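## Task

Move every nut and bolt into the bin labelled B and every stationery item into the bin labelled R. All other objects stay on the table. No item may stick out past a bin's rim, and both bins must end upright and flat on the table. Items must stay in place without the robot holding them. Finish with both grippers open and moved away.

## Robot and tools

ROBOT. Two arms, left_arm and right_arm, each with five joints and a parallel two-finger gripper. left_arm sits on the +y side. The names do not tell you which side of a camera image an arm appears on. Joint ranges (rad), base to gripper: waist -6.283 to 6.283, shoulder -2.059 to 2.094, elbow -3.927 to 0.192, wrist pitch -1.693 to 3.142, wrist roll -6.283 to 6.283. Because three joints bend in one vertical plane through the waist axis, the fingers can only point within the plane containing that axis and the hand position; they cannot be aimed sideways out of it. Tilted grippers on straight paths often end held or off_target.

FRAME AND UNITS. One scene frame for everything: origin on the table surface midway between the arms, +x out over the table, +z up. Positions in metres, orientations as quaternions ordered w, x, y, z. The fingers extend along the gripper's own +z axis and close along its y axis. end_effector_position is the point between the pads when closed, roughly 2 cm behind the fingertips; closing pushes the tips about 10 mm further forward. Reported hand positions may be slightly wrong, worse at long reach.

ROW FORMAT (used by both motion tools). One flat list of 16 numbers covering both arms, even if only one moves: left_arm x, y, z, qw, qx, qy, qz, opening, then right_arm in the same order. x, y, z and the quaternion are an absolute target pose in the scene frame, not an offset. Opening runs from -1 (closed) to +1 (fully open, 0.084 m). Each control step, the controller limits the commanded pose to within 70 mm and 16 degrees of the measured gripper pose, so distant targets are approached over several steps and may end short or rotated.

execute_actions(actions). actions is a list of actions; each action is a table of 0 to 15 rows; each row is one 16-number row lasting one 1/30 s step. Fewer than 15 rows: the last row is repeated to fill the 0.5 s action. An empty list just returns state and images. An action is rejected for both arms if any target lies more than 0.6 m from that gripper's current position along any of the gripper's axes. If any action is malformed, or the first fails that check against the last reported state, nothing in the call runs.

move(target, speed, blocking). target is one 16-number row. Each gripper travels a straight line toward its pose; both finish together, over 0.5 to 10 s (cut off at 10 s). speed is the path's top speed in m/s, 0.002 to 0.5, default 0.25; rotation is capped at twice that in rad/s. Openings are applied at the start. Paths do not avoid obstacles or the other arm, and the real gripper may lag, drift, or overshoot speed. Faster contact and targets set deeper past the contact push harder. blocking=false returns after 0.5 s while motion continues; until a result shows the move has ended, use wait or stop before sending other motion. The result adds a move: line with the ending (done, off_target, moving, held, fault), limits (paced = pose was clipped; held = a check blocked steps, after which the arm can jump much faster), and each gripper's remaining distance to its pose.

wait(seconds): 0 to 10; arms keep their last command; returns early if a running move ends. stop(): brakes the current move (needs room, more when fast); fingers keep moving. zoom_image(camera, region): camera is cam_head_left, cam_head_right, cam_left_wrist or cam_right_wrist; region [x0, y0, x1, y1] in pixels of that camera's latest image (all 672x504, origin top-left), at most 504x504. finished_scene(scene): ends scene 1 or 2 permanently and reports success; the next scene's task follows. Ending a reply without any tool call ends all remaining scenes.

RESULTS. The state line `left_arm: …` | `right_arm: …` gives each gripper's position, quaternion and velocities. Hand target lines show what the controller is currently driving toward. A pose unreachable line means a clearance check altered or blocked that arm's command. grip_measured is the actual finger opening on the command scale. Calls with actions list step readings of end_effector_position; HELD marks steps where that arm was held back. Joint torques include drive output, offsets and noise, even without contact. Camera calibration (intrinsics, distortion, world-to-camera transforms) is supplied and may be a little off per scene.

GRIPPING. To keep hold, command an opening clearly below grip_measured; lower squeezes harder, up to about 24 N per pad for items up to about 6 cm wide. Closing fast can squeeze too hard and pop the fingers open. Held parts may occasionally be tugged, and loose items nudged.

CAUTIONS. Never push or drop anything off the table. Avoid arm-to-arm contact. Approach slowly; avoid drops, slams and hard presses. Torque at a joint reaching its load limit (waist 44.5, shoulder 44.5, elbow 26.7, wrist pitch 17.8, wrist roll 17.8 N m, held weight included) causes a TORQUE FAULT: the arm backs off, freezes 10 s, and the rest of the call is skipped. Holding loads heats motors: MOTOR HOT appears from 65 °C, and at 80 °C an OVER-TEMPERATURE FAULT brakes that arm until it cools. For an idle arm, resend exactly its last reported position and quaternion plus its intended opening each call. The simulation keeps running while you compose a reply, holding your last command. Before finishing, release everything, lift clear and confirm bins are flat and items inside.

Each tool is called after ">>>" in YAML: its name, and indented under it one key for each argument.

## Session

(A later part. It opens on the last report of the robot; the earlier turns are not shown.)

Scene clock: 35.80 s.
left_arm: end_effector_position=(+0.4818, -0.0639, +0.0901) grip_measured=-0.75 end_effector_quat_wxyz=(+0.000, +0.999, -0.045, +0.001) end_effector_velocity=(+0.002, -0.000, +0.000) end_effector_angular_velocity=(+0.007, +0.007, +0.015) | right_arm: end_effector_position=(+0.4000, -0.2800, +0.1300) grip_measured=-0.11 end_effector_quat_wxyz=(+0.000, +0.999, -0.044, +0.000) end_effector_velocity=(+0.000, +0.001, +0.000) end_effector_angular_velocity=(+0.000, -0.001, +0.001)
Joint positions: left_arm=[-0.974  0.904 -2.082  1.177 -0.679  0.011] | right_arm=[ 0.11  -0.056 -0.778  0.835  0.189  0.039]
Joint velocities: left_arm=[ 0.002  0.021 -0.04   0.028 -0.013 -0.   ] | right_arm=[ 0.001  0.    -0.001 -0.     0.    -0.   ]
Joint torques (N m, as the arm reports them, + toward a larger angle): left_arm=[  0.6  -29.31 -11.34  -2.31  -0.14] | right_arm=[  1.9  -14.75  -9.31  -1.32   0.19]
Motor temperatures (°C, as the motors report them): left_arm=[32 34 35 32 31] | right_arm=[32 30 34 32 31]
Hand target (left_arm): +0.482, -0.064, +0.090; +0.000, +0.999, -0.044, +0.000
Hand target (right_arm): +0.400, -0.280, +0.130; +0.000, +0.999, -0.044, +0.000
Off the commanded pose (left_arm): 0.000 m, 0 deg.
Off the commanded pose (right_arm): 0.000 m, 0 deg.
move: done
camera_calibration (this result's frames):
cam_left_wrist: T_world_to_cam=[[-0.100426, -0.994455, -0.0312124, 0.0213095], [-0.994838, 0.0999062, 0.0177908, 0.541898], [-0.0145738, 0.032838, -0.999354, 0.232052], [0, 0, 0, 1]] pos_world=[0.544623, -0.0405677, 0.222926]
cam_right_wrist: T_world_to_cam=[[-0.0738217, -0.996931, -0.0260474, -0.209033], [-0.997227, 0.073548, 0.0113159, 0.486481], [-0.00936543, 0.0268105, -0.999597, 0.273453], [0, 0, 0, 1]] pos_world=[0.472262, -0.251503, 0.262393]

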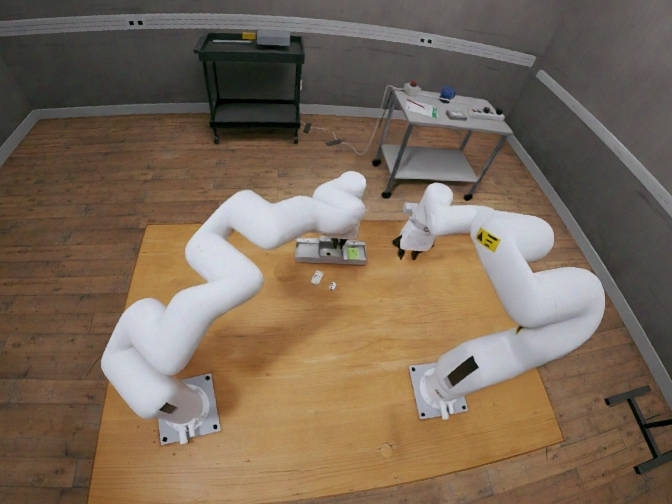

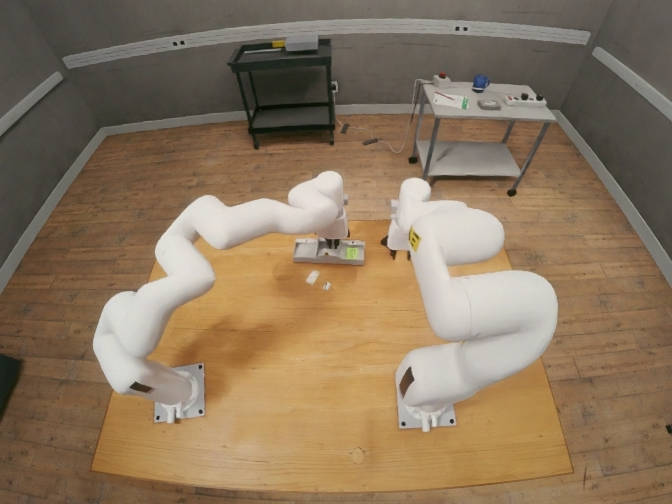

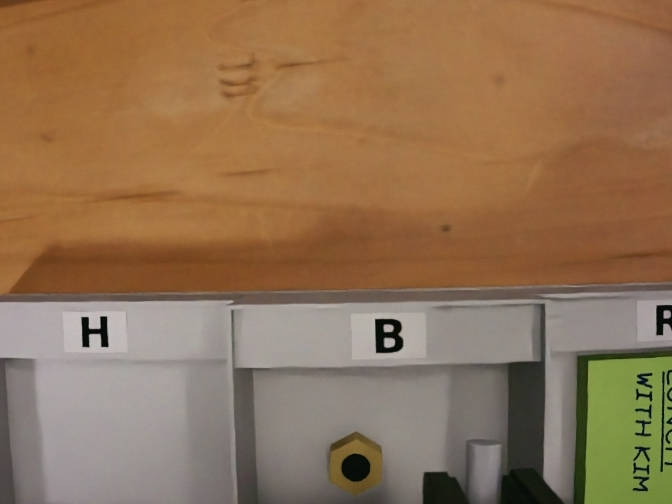

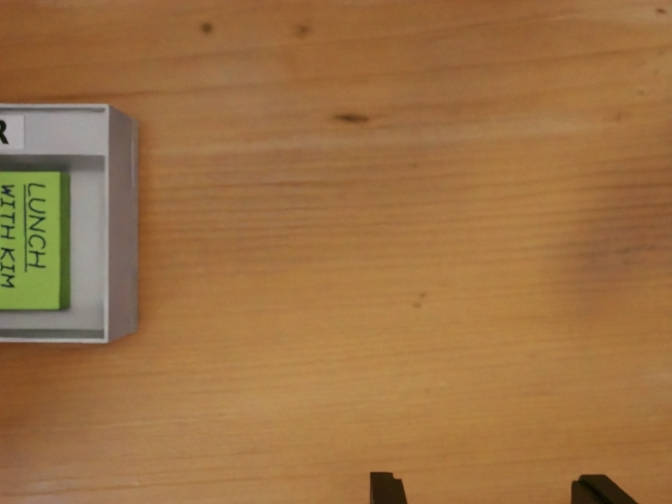

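>>> move:
  target: [0.482,-0.0635,0.033,0,0.999,-0.044,0,-1, 0.40,-0.28,0.13,0,0.999,-0.044,0,-0.1]
  speed: 0.08

Scene clock: 37.10 s.
left_arm: end_effector_position=(+0.4821, -0.0636, +0.0338) grip_measured=-0.75 end_effector_quat_wxyz=(+0.000, +0.999, -0.044, +0.000) end_effector_velocity=(+0.000, +0.000, -0.005) end_effector_angular_velocity=(+0.001, +0.001, +0.000) | right_arm: end_effector_position=(+0.4000, -0.2800, +0.1300) grip_measured=-0.11 end_effector_quat_wxyz=(+0.000, +0.999, -0.044, +0.000) end_effector_velocity=(-0.001, +0.000, -0.001) end_effector_angular_velocity=(-0.000, +0.001, +0.001)
Joint positions: left_arm=[-0.973  0.975 -2.043  1.067 -0.68   0.011] | right_arm=[ 0.11  -0.056 -0.778  0.835  0.189  0.039]
Joint velocities: left_arm=[ 0.     0.009 -0.002 -0.005 -0.    -0.   ] | right_arm=[ 0.001 -0.     0.002 -0.    -0.    -0.   ]
Joint torques (N m, as the arm reports them, + toward a larger angle): left_arm=[  0.25 -29.61 -11.08  -2.2   -0.32] | right_arm=[  1.93 -15.15  -9.39  -1.36   0.32]
Motor temperatures (°C, as the motors report them): left_arm=[32 34 35 32 31] | right_arm=[32 30 34 32 31]
Hand target (left_arm): +0.482, -0.064, +0.033; +0.000, +0.999, -0.044, -0.000
Hand target (right_arm): +0.400, -0.280, +0.130; +0.000, +0.999, -0.044, +0.000
Off the commanded pose (left_arm): 0.001 m, 0 deg.
Off the commanded pose (right_arm): 0.000 m, 0 deg.
move: done
camera_calibration (this result's frames):
cam_left_wrist: T_world_to_cam=[[-0.0988122, -0.994601, -0.0317121, 0.0190509], [-0.99499, 0.0982634, 0.0184255, 0.543131], [-0.0152099, 0.0333739, -0.999327, 0.176066], [0, 0, 0, 1]] pos_world=[0.54497, -0.0402978, 0.166544]
cam_right_wrist: T_world_to_cam=[[-0.0738216, -0.996931, -0.0260474, -0.209033], [-0.997227, 0.0735478, 0.0113158, 0.486481], [-0.00936538, 0.0268105, -0.999597, 0.273453], [0, 0, 0, 1]] pos_world=[0.472262, -0.251503, 0.262393]

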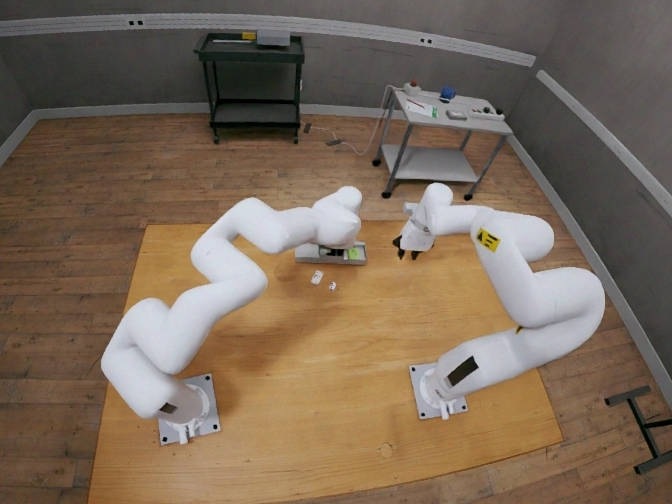

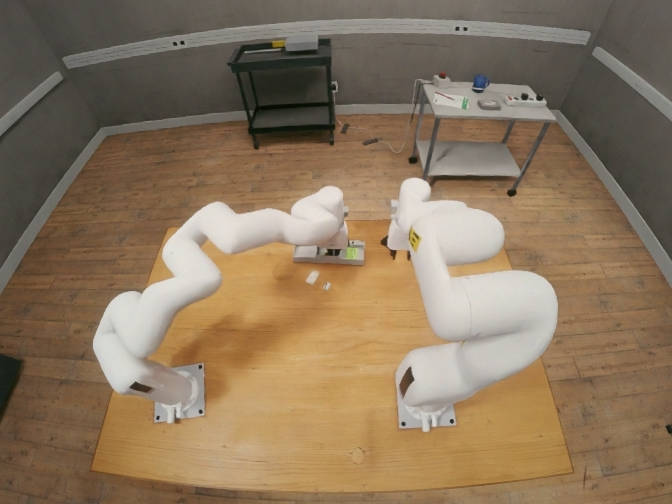

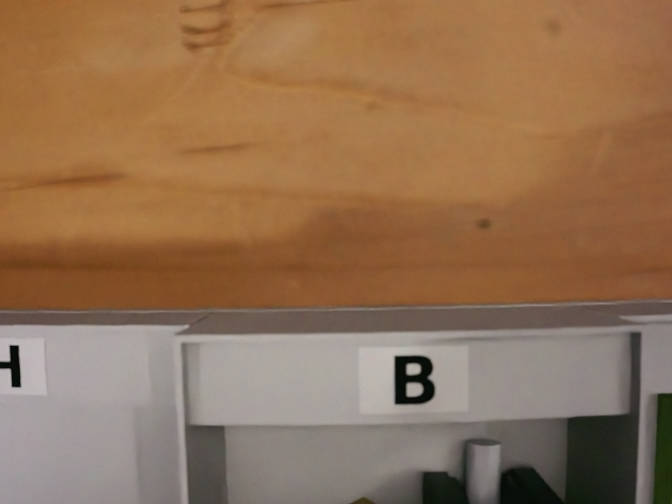

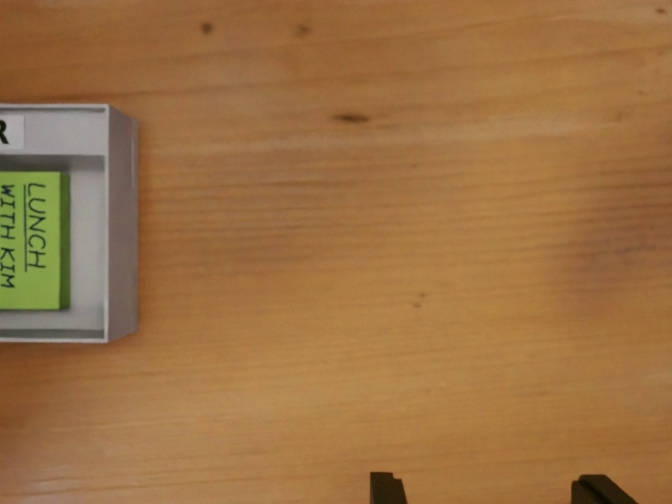

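>>> move:
  target: [0.482,-0.0635,0.033,0,0.999,-0.044,0,-0.6, 0.40,-0.28,0.13,0,0.999,-0.044,0,-0.1]
  speed: 0.05

>>> move:
  target: [0.482,-0.0635,0.10,0,0.999,-0.044,0,-0.6, 0.40,-0.28,0.13,0,0.999,-0.044,0,-0.1]
  speed: 0.2

Scene clock: 37.87 s.
left_arm: end_effector_position=(+0.4820, -0.0635, +0.0330) grip_measured=-0.62 end_effector_quat_wxyz=(+0.000, +0.999, -0.044, +0.000) end_effector_velocity=(+0.001, +0.000, -0.000) end_effector_angular_velocity=(-0.001, -0.001, +0.001) | right_arm: end_effector_position=(+0.4000, -0.2800, +0.1300) grip_measured=-0.11 end_effector_quat_wxyz=(+0.000, +0.999, -0.044, +0.000) end_effector_velocity=(+0.000, +0.000, -0.000) end_effector_angular_velocity=(-0.000, +0.001, -0.000)
Joint positions: left_arm=[-0.973  0.976 -2.043  1.067 -0.68   0.017] | right_arm=[ 0.11  -0.056 -0.778  0.835  0.189  0.039]
Joint velocities: left_arm=[ 0.001  0.001  0.    -0.002 -0.     0.   ] | right_arm=[ 0.     0.001 -0.001  0.     0.    -0.   ]
Joint torques (N m, as the arm reports them, + toward a larger angle): left_arm=[  0.57 -29.49 -10.99  -2.2   -0.46] | right_arm=[  2.01 -15.4   -9.23  -1.44   0.26]
Motor temperatures (°C, as the motors report them): left_arm=[32 34 35 32 31] | right_arm=[32 30 34 32 31]
Hand target (left_arm): +0.482, -0.064, +0.033; +0.000, +0.999, -0.044, -0.000
Hand target (right_arm): +0.400, -0.280, +0.130; +0.000, +0.999, -0.044, +0.000
Off the commanded pose (left_arm): 0.000 m, 0 deg.
Off the commanded pose (right_arm): 0.000 m, 0 deg.
move: done
camera_calibration (this result's frames):
cam_left_wrist: T_world_to_cam=[[-0.0988207, -0.994588, -0.0320779, 0.0191521], [-0.994982, 0.0982507, 0.0188884, 0.542993], [-0.0156345, 0.0337835, -0.999307, 0.175566], [0, 0, 0, 1]] pos_world=[0.544906, -0.0402322, 0.165802]
cam_right_wrist: T_world_to_cam=[[-0.0738216, -0.996931, -0.0260474, -0.209034], [-0.997227, 0.0735479, 0.0113159, 0.486481], [-0.00936546, 0.0268105, -0.999597, 0.273453], [0, 0, 0, 1]] pos_world=[0.472262, -0.251503, 0.262393]

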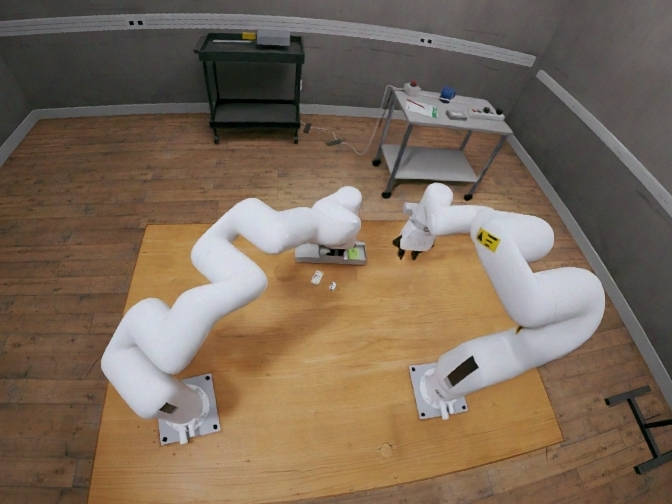

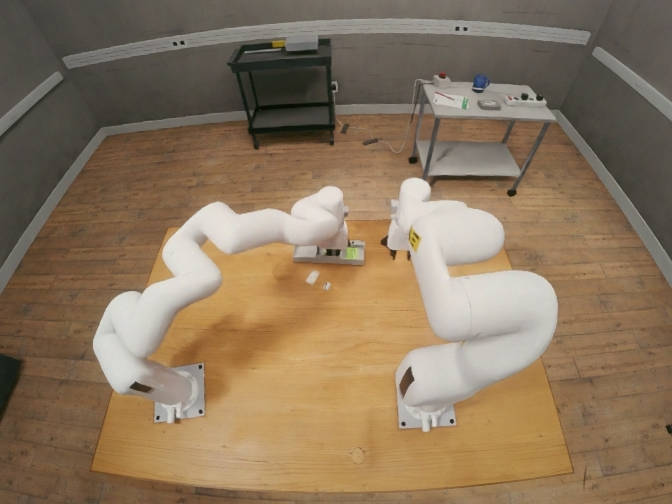

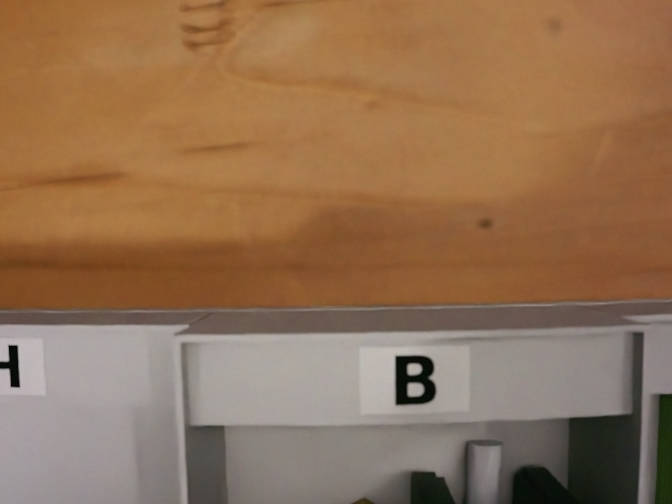

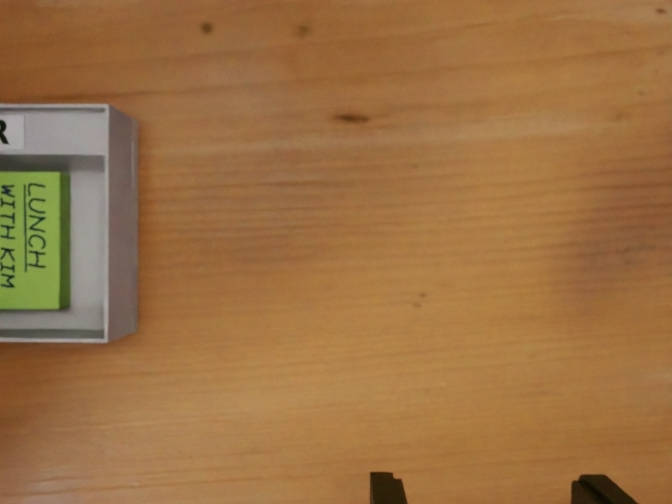

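Scene clock: 38.93 s.
left_arm: end_effector_position=(+0.4819, -0.0634, +0.0995) grip_measured=-0.62 end_effector_quat_wxyz=(-0.000, +0.999, -0.044, -0.000) end_effector_velocity=(+0.000, -0.000, +0.002) end_effector_angular_velocity=(-0.001, -0.001, +0.000) | right_arm: end_effector_position=(+0.4000, -0.2800, +0.1300) grip_measured=-0.11 end_effector_quat_wxyz=(+0.000, +0.999, -0.044, +0.000) end_effector_velocity=(+0.000, -0.000, +0.000) end_effector_angular_velocity=(+0.000, -0.001, -0.000)
Joint positions: left_arm=[-0.973  0.896 -2.096  1.2   -0.68   0.017] | right_arm=[ 0.11  -0.056 -0.778  0.835  0.189  0.039]
Joint velocities: left_arm=[ 0.    -0.001 -0.004  0.004  0.    -0.   ] | right_arm=[-0.     0.    -0.001  0.     0.    -0.   ]
Joint torques (N m, as the arm reports them, + toward a larger angle): left_arm=[  0.49 -29.34 -10.92  -2.32  -0.17] | right_arm=[  1.77 -15.83  -9.07  -1.24   0.24]
Motor temperatures (°C, as the motors report them): left_arm=[32 34 35 32 31] | right_arm=[32 30 34 32 31]
Hand target (left_arm): +0.482, -0.063, +0.100; +0.000, +0.999, -0.044, +0.000
Hand target (right_arm): +0.400, -0.280, +0.130; +0.000, +0.999, -0.044, +0.000
Off the commanded pose (left_arm): 0.000 m, 0 deg.
Off the commanded pose (right_arm): 0.000 m, 0 deg.
move: done
camera_calibration (this result's frames):
cam_left_wrist: T_world_to_cam=[[-0.098833, -0.994579, -0.0323167, 0.0214261], [-0.994977, 0.098249, 0.0191906, 0.54156], [-0.0159115, 0.034051, -0.999293, 0.24216], [0, 0, 0, 1]] pos_world=[0.544811, -0.0401436, 0.232288]
cam_right_wrist: T_world_to_cam=[[-0.0738221, -0.996931, -0.0260474, -0.209033], [-0.997227, 0.0735483, 0.0113158, 0.486481], [-0.00936533, 0.0268105, -0.999597, 0.273453], [0, 0, 0, 1]] pos_world=[0.472262, -0.251503, 0.262393]

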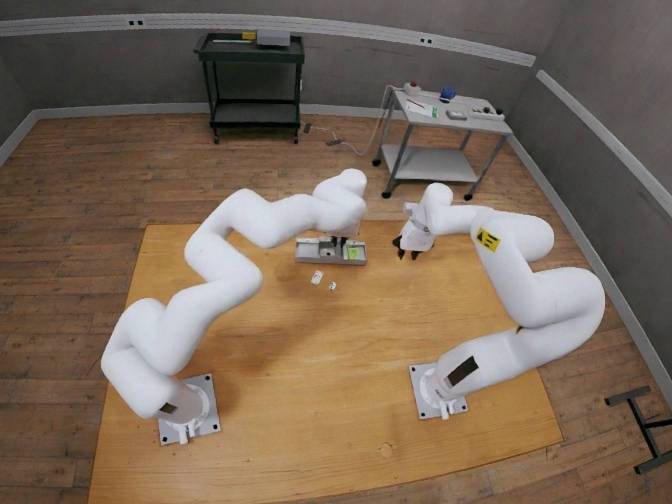

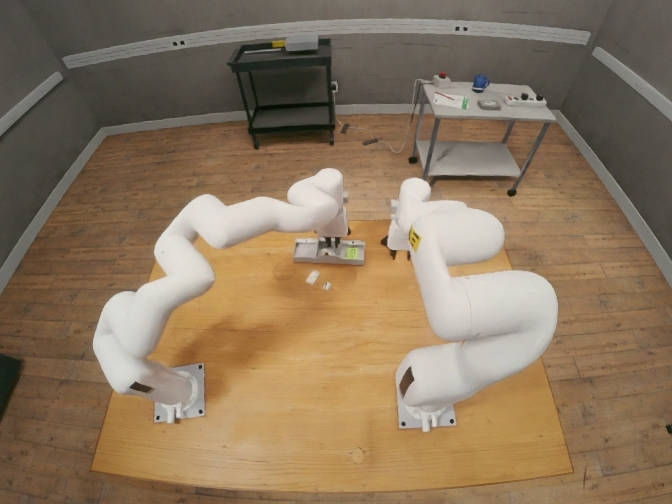

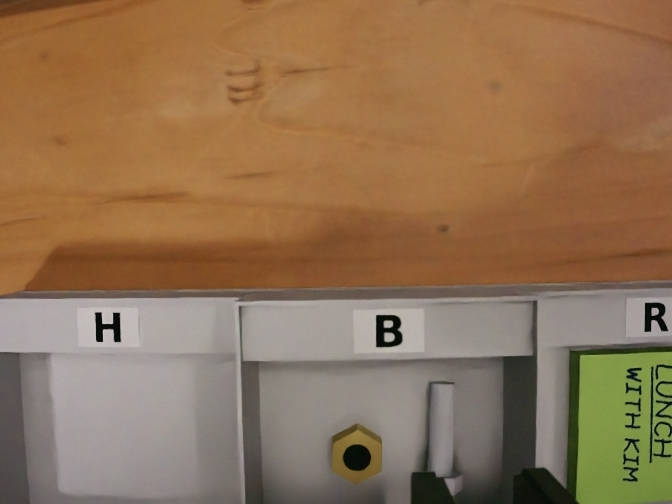

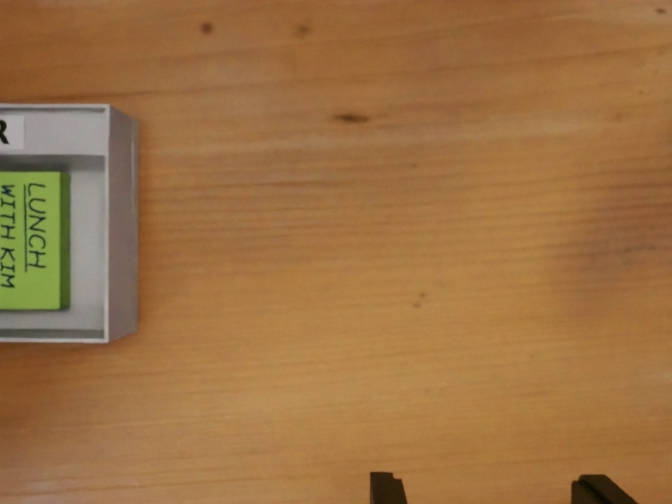

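>>> move:
  target: [0.32,0.26,0.20,0,0.999,-0.044,0,-0.6, 0.358,-0.037,0.09,0,0.970,-0.242,0,-0.2]
  speed: 0.3

Scene clock: 41.37 s.
left_arm: end_effector_position=(+0.3197, +0.2598, +0.1992) grip_measured=-0.62 end_effector_quat_wxyz=(-0.000, +0.999, -0.044, -0.000) end_effector_velocity=(-0.001, +0.002, +0.002) end_effector_angular_velocity=(-0.001, -0.002, +0.001) | right_arm: end_effector_position=(+0.3580, -0.0368, +0.0898) grip_measured=-0.21 end_effector_quat_wxyz=(+0.000, +0.970, -0.242, -0.000) end_effector_velocity=(+0.000, +0.001, +0.000) end_effector_angular_velocity=(+0.000, -0.001, -0.000)
Joint positions: left_arm=[-0.632 -0.374 -0.684  1.058 -0.338  0.017] | right_arm=[ 0.659  0.181 -0.937  0.757  1.139  0.035]
Joint velocities: left_arm=[ 0.004 -0.01   0.003  0.004  0.003 -0.   ] | right_arm=[ 0.001  0.001 -0.002  0.     0.001 -0.   ]
Joint torques (N m, as the arm reports them, + toward a larger angle): left_arm=[  0.22 -10.02 -10.8   -2.17  -0.24] | right_arm=[  2.12 -18.64  -8.93  -1.24   0.23]
Motor temperatures (°C, as the motors report them): left_arm=[32 34 35 32 31] | right_arm=[32 30 34 32 31]
Hand target (left_arm): +0.320, +0.260, +0.200; +0.000, +0.999, -0.044, +0.000
Hand target (right_arm): +0.358, -0.037, +0.090; +0.000, +0.970, -0.242, -0.000
Off the commanded pose (left_arm): 0.001 m, 0 deg.
Off the commanded pose (right_arm): 0.000 m, 0 deg.
move: done; limits=paced
camera_calibration (this result's frames):
cam_left_wrist: T_world_to_cam=[[-0.0989068, -0.994574, -0.032248, 0.330048], [-0.994967, 0.0983184, 0.0193524, 0.346436], [-0.0160769, 0.0339998, -0.999293, 0.328236], [0, 0, 0, 1]] pos_world=[0.382613, 0.283036, 0.331942]
cam_right_wrist: T_world_to_cam=[[-0.457085, -0.889047, -0.0258604, 0.170381], [-0.889422, 0.456945, 0.0114018, 0.402659], [0.00168003, 0.0282124, -0.999601, 0.222498], [0, 0, 0, 1]] pos_world=[0.435638, -0.0387935, 0.222224]

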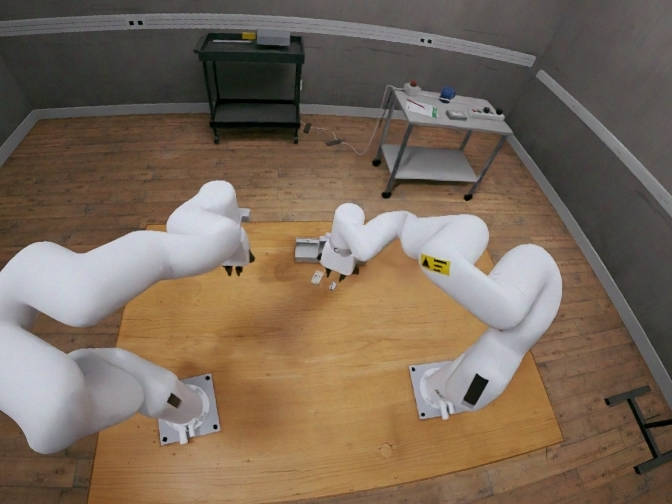

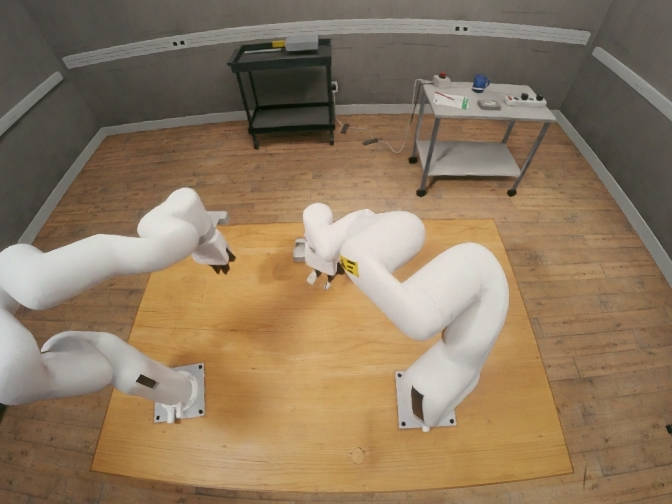

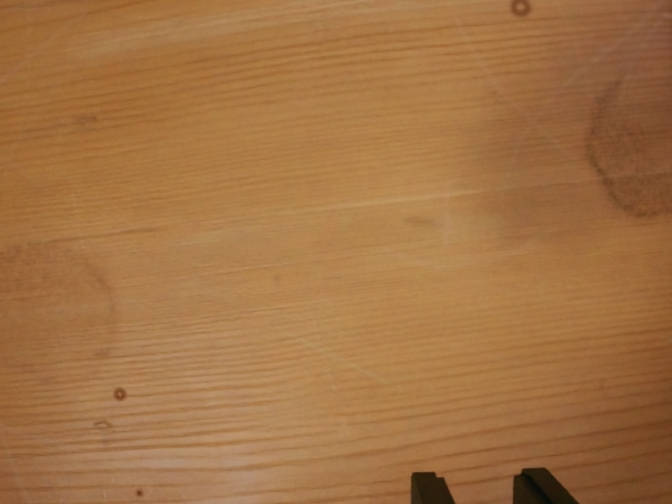

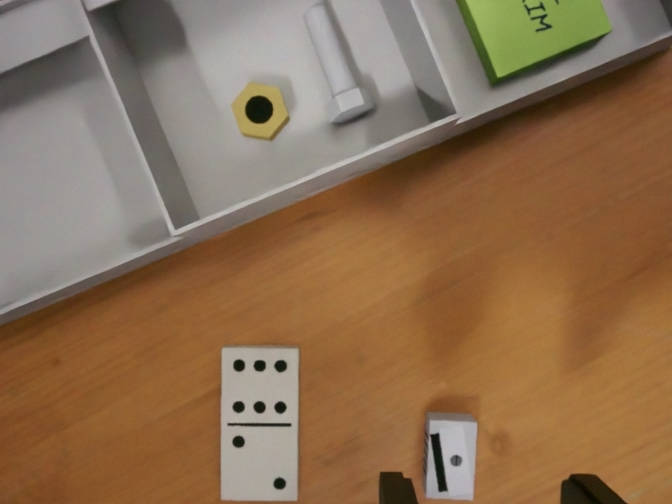

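>>> execute_actions:
  actions: []

Scene clock: 41.80 s.
left_arm: end_effector_position=(+0.3196, +0.2600, +0.1995) grip_measured=-0.62 end_effector_quat_wxyz=(+0.000, +0.999, -0.044, +0.000) end_effector_velocity=(+0.000, -0.000, +0.000) end_effector_angular_velocity=(-0.001, -0.001, -0.000) | right_arm: end_effector_position=(+0.3580, -0.0368, +0.0898) grip_measured=-0.21 end_effector_quat_wxyz=(+0.000, +0.970, -0.242, -0.000) end_effector_velocity=(-0.000, +0.000, -0.000) end_effector_angular_velocity=(-0.000, +0.000, +0.001)
Joint positions: left_arm=[-0.631 -0.375 -0.683  1.058 -0.338  0.017] | right_arm=[ 0.659  0.181 -0.937  0.757  1.139  0.035]
Joint velocities: left_arm=[-0.    -0.001  0.    -0.    -0.    -0.   ] | right_arm=[ 0.001  0.     0.    -0.    -0.    -0.   ]
Joint torques (N m, as the arm reports them, + toward a larger angle): left_arm=[  0.5  -10.49 -10.93  -2.15  -0.28] | right_arm=[  2.22 -18.52  -9.04  -1.36   0.42]
Motor temperatures (°C, as the motors report them): left_arm=[32 34 35 32 31] | right_arm=[32 30 34 32 31]
Hand target (left_arm): +0.320, +0.260, +0.200; +0.000, +0.999, -0.044, +0.000
Hand target (right_arm): +0.358, -0.037, +0.090; +0.000, +0.970, -0.242, -0.000
Off the commanded pose (left_arm): 0.001 m, 0 deg.
Off the commanded pose (right_arm): 0.000 m, 0 deg.
camera_calibration (this result's frames):
cam_left_wrist: T_world_to_cam=[[-0.0988301, -0.994587, -0.0320812, 0.330204], [-0.994982, 0.098261, 0.0188613, 0.346459], [-0.0156068, 0.0337842, -0.999307, 0.328419], [0, 0, 0, 1]] pos_world=[0.38248, 0.283278, 0.33225]
cam_right_wrist: T_world_to_cam=[[-0.457074, -0.889054, -0.0258329, 0.170397], [-0.889427, 0.456934, 0.011415, 0.402642], [0.00165541, 0.028194, -0.999601, 0.222493], [0, 0, 0, 1]] pos_world=[0.435637, -0.0387619, 0.22221]

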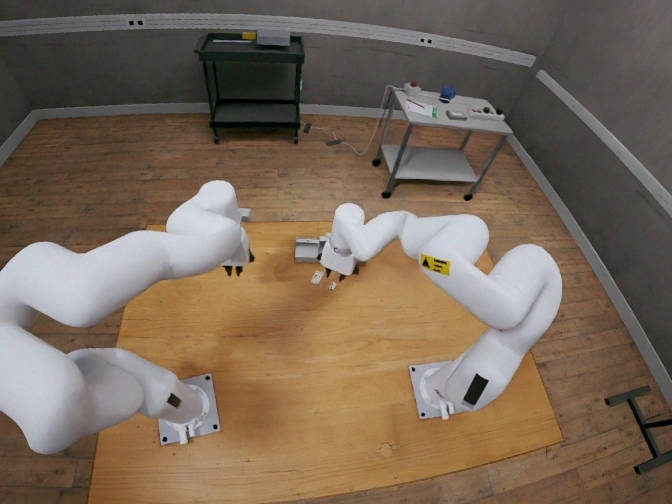

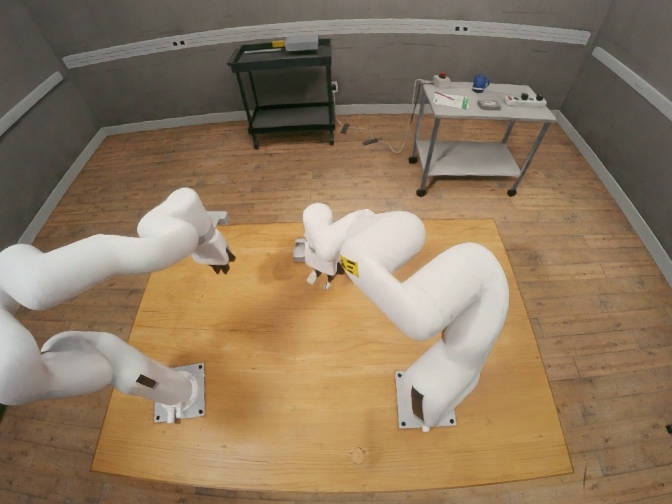

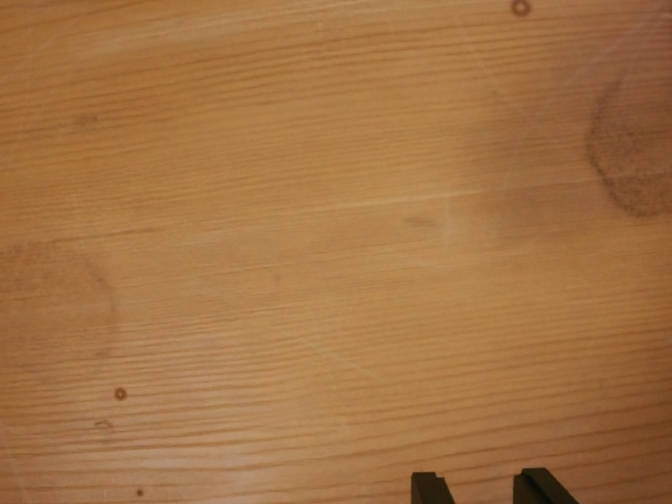

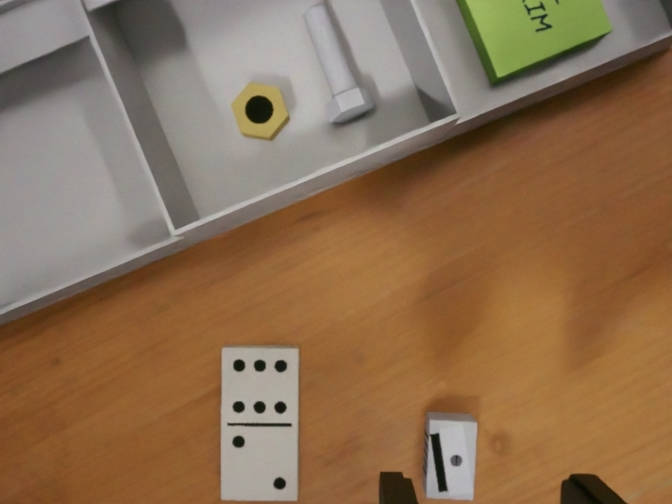

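>>> move:
  target: [0.32,0.26,0.20,0,0.999,-0.044,0,-0.6,0.358,-0.037,0.05,0,0.970,-0.242,0,-0.2]
  speed: 0.15

Scene clock: 42.83 s.
left_arm: end_effector_position=(+0.3200, +0.2600, +0.2000) grip_measured=-0.62 end_effector_quat_wxyz=(+0.000, +0.999, -0.044, -0.000) end_effector_velocity=(-0.000, -0.001, -0.000) end_effector_angular_velocity=(+0.000, +0.000, -0.002) | right_arm: end_effector_position=(+0.3580, -0.0370, +0.0504) grip_measured=-0.21 end_effector_quat_wxyz=(-0.000, +0.970, -0.242, +0.000) end_effector_velocity=(+0.000, +0.001, -0.003) end_effector_angular_velocity=(+0.000, -0.001, +0.001)
Joint positions: left_arm=[-0.631 -0.374 -0.686  1.06  -0.338  0.017] | right_arm=[ 0.659  0.265 -0.915  0.65   1.139  0.035]
Joint velocities: left_arm=[-0.002  0.001 -0.    -0.001 -0.001 -0.   ] | right_arm=[ 0.001  0.008 -0.001 -0.008 -0.     0.   ]
Joint torques (N m, as the arm reports them, + toward a larger angle): left_arm=[  0.44 -10.1  -11.03  -2.23  -0.32] | right_arm=[  1.89 -19.14  -8.4   -1.38   0.36]
Motor temperatures (°C, as the motors report them): left_arm=[32 34 35 32 31] | right_arm=[32 30 34 32 31]
Hand target (left_arm): +0.320, +0.260, +0.200; +0.000, +0.999, -0.044, -0.000
Hand target (right_arm): +0.358, -0.037, +0.050; +0.000, +0.970, -0.242, +0.000
Off the commanded pose (left_arm): 0.000 m, 0 deg.
Off the commanded pose (right_arm): 0.000 m, 0 deg.
move: done
camera_calibration (this result's frames):
cam_left_wrist: T_world_to_cam=[[-0.0988216, -0.994587, -0.0321002, 0.330262], [-0.994982, 0.0982502, 0.0189175, 0.346846], [-0.0156612, 0.0338086, -0.999306, 0.32895], [0, 0, 0, 1]] pos_world=[0.382894, 0.283276, 0.332762]
cam_right_wrist: T_world_to_cam=[[-0.457058, -0.889047, -0.0263416, 0.169291], [-0.889434, 0.456926, 0.0111717, 0.403243], [0.00210407, 0.0285353, -0.999591, 0.182956], [0, 0, 0, 1]] pos_world=[0.435649, -0.0389655, 0.182836]

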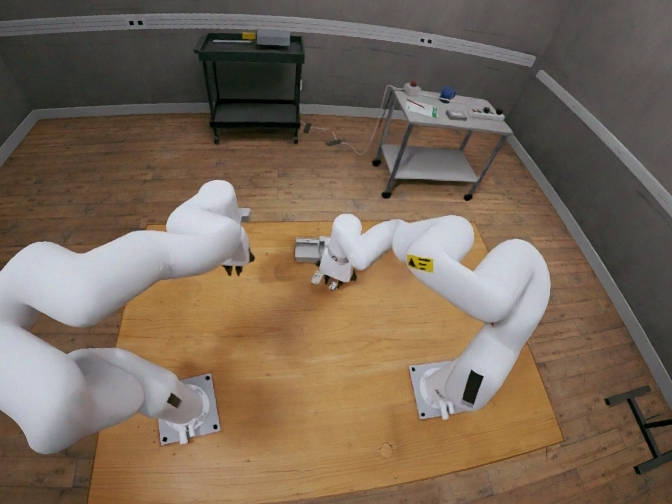

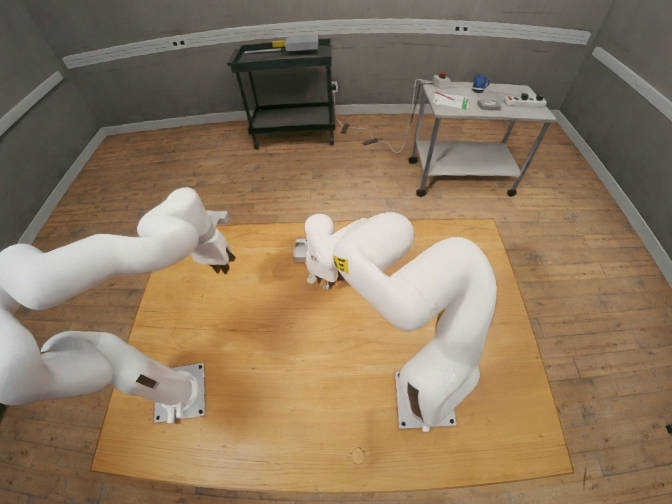

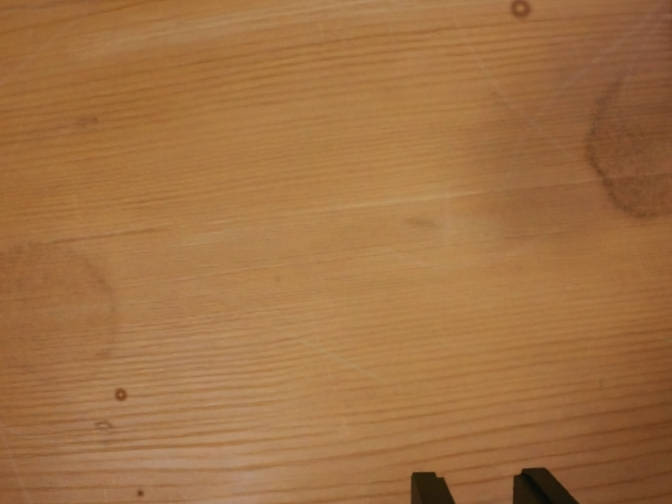

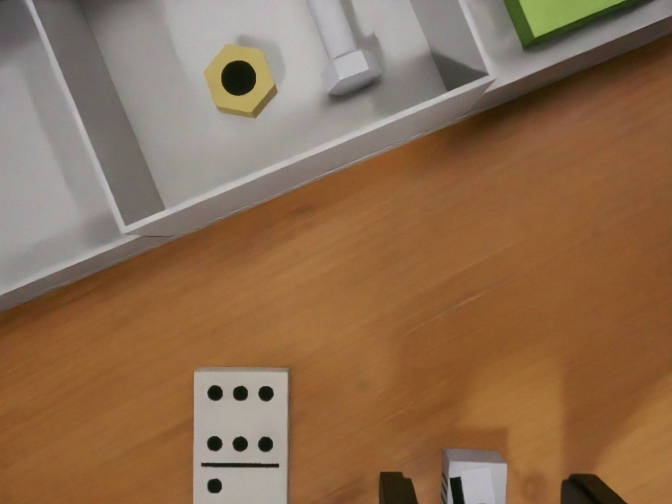

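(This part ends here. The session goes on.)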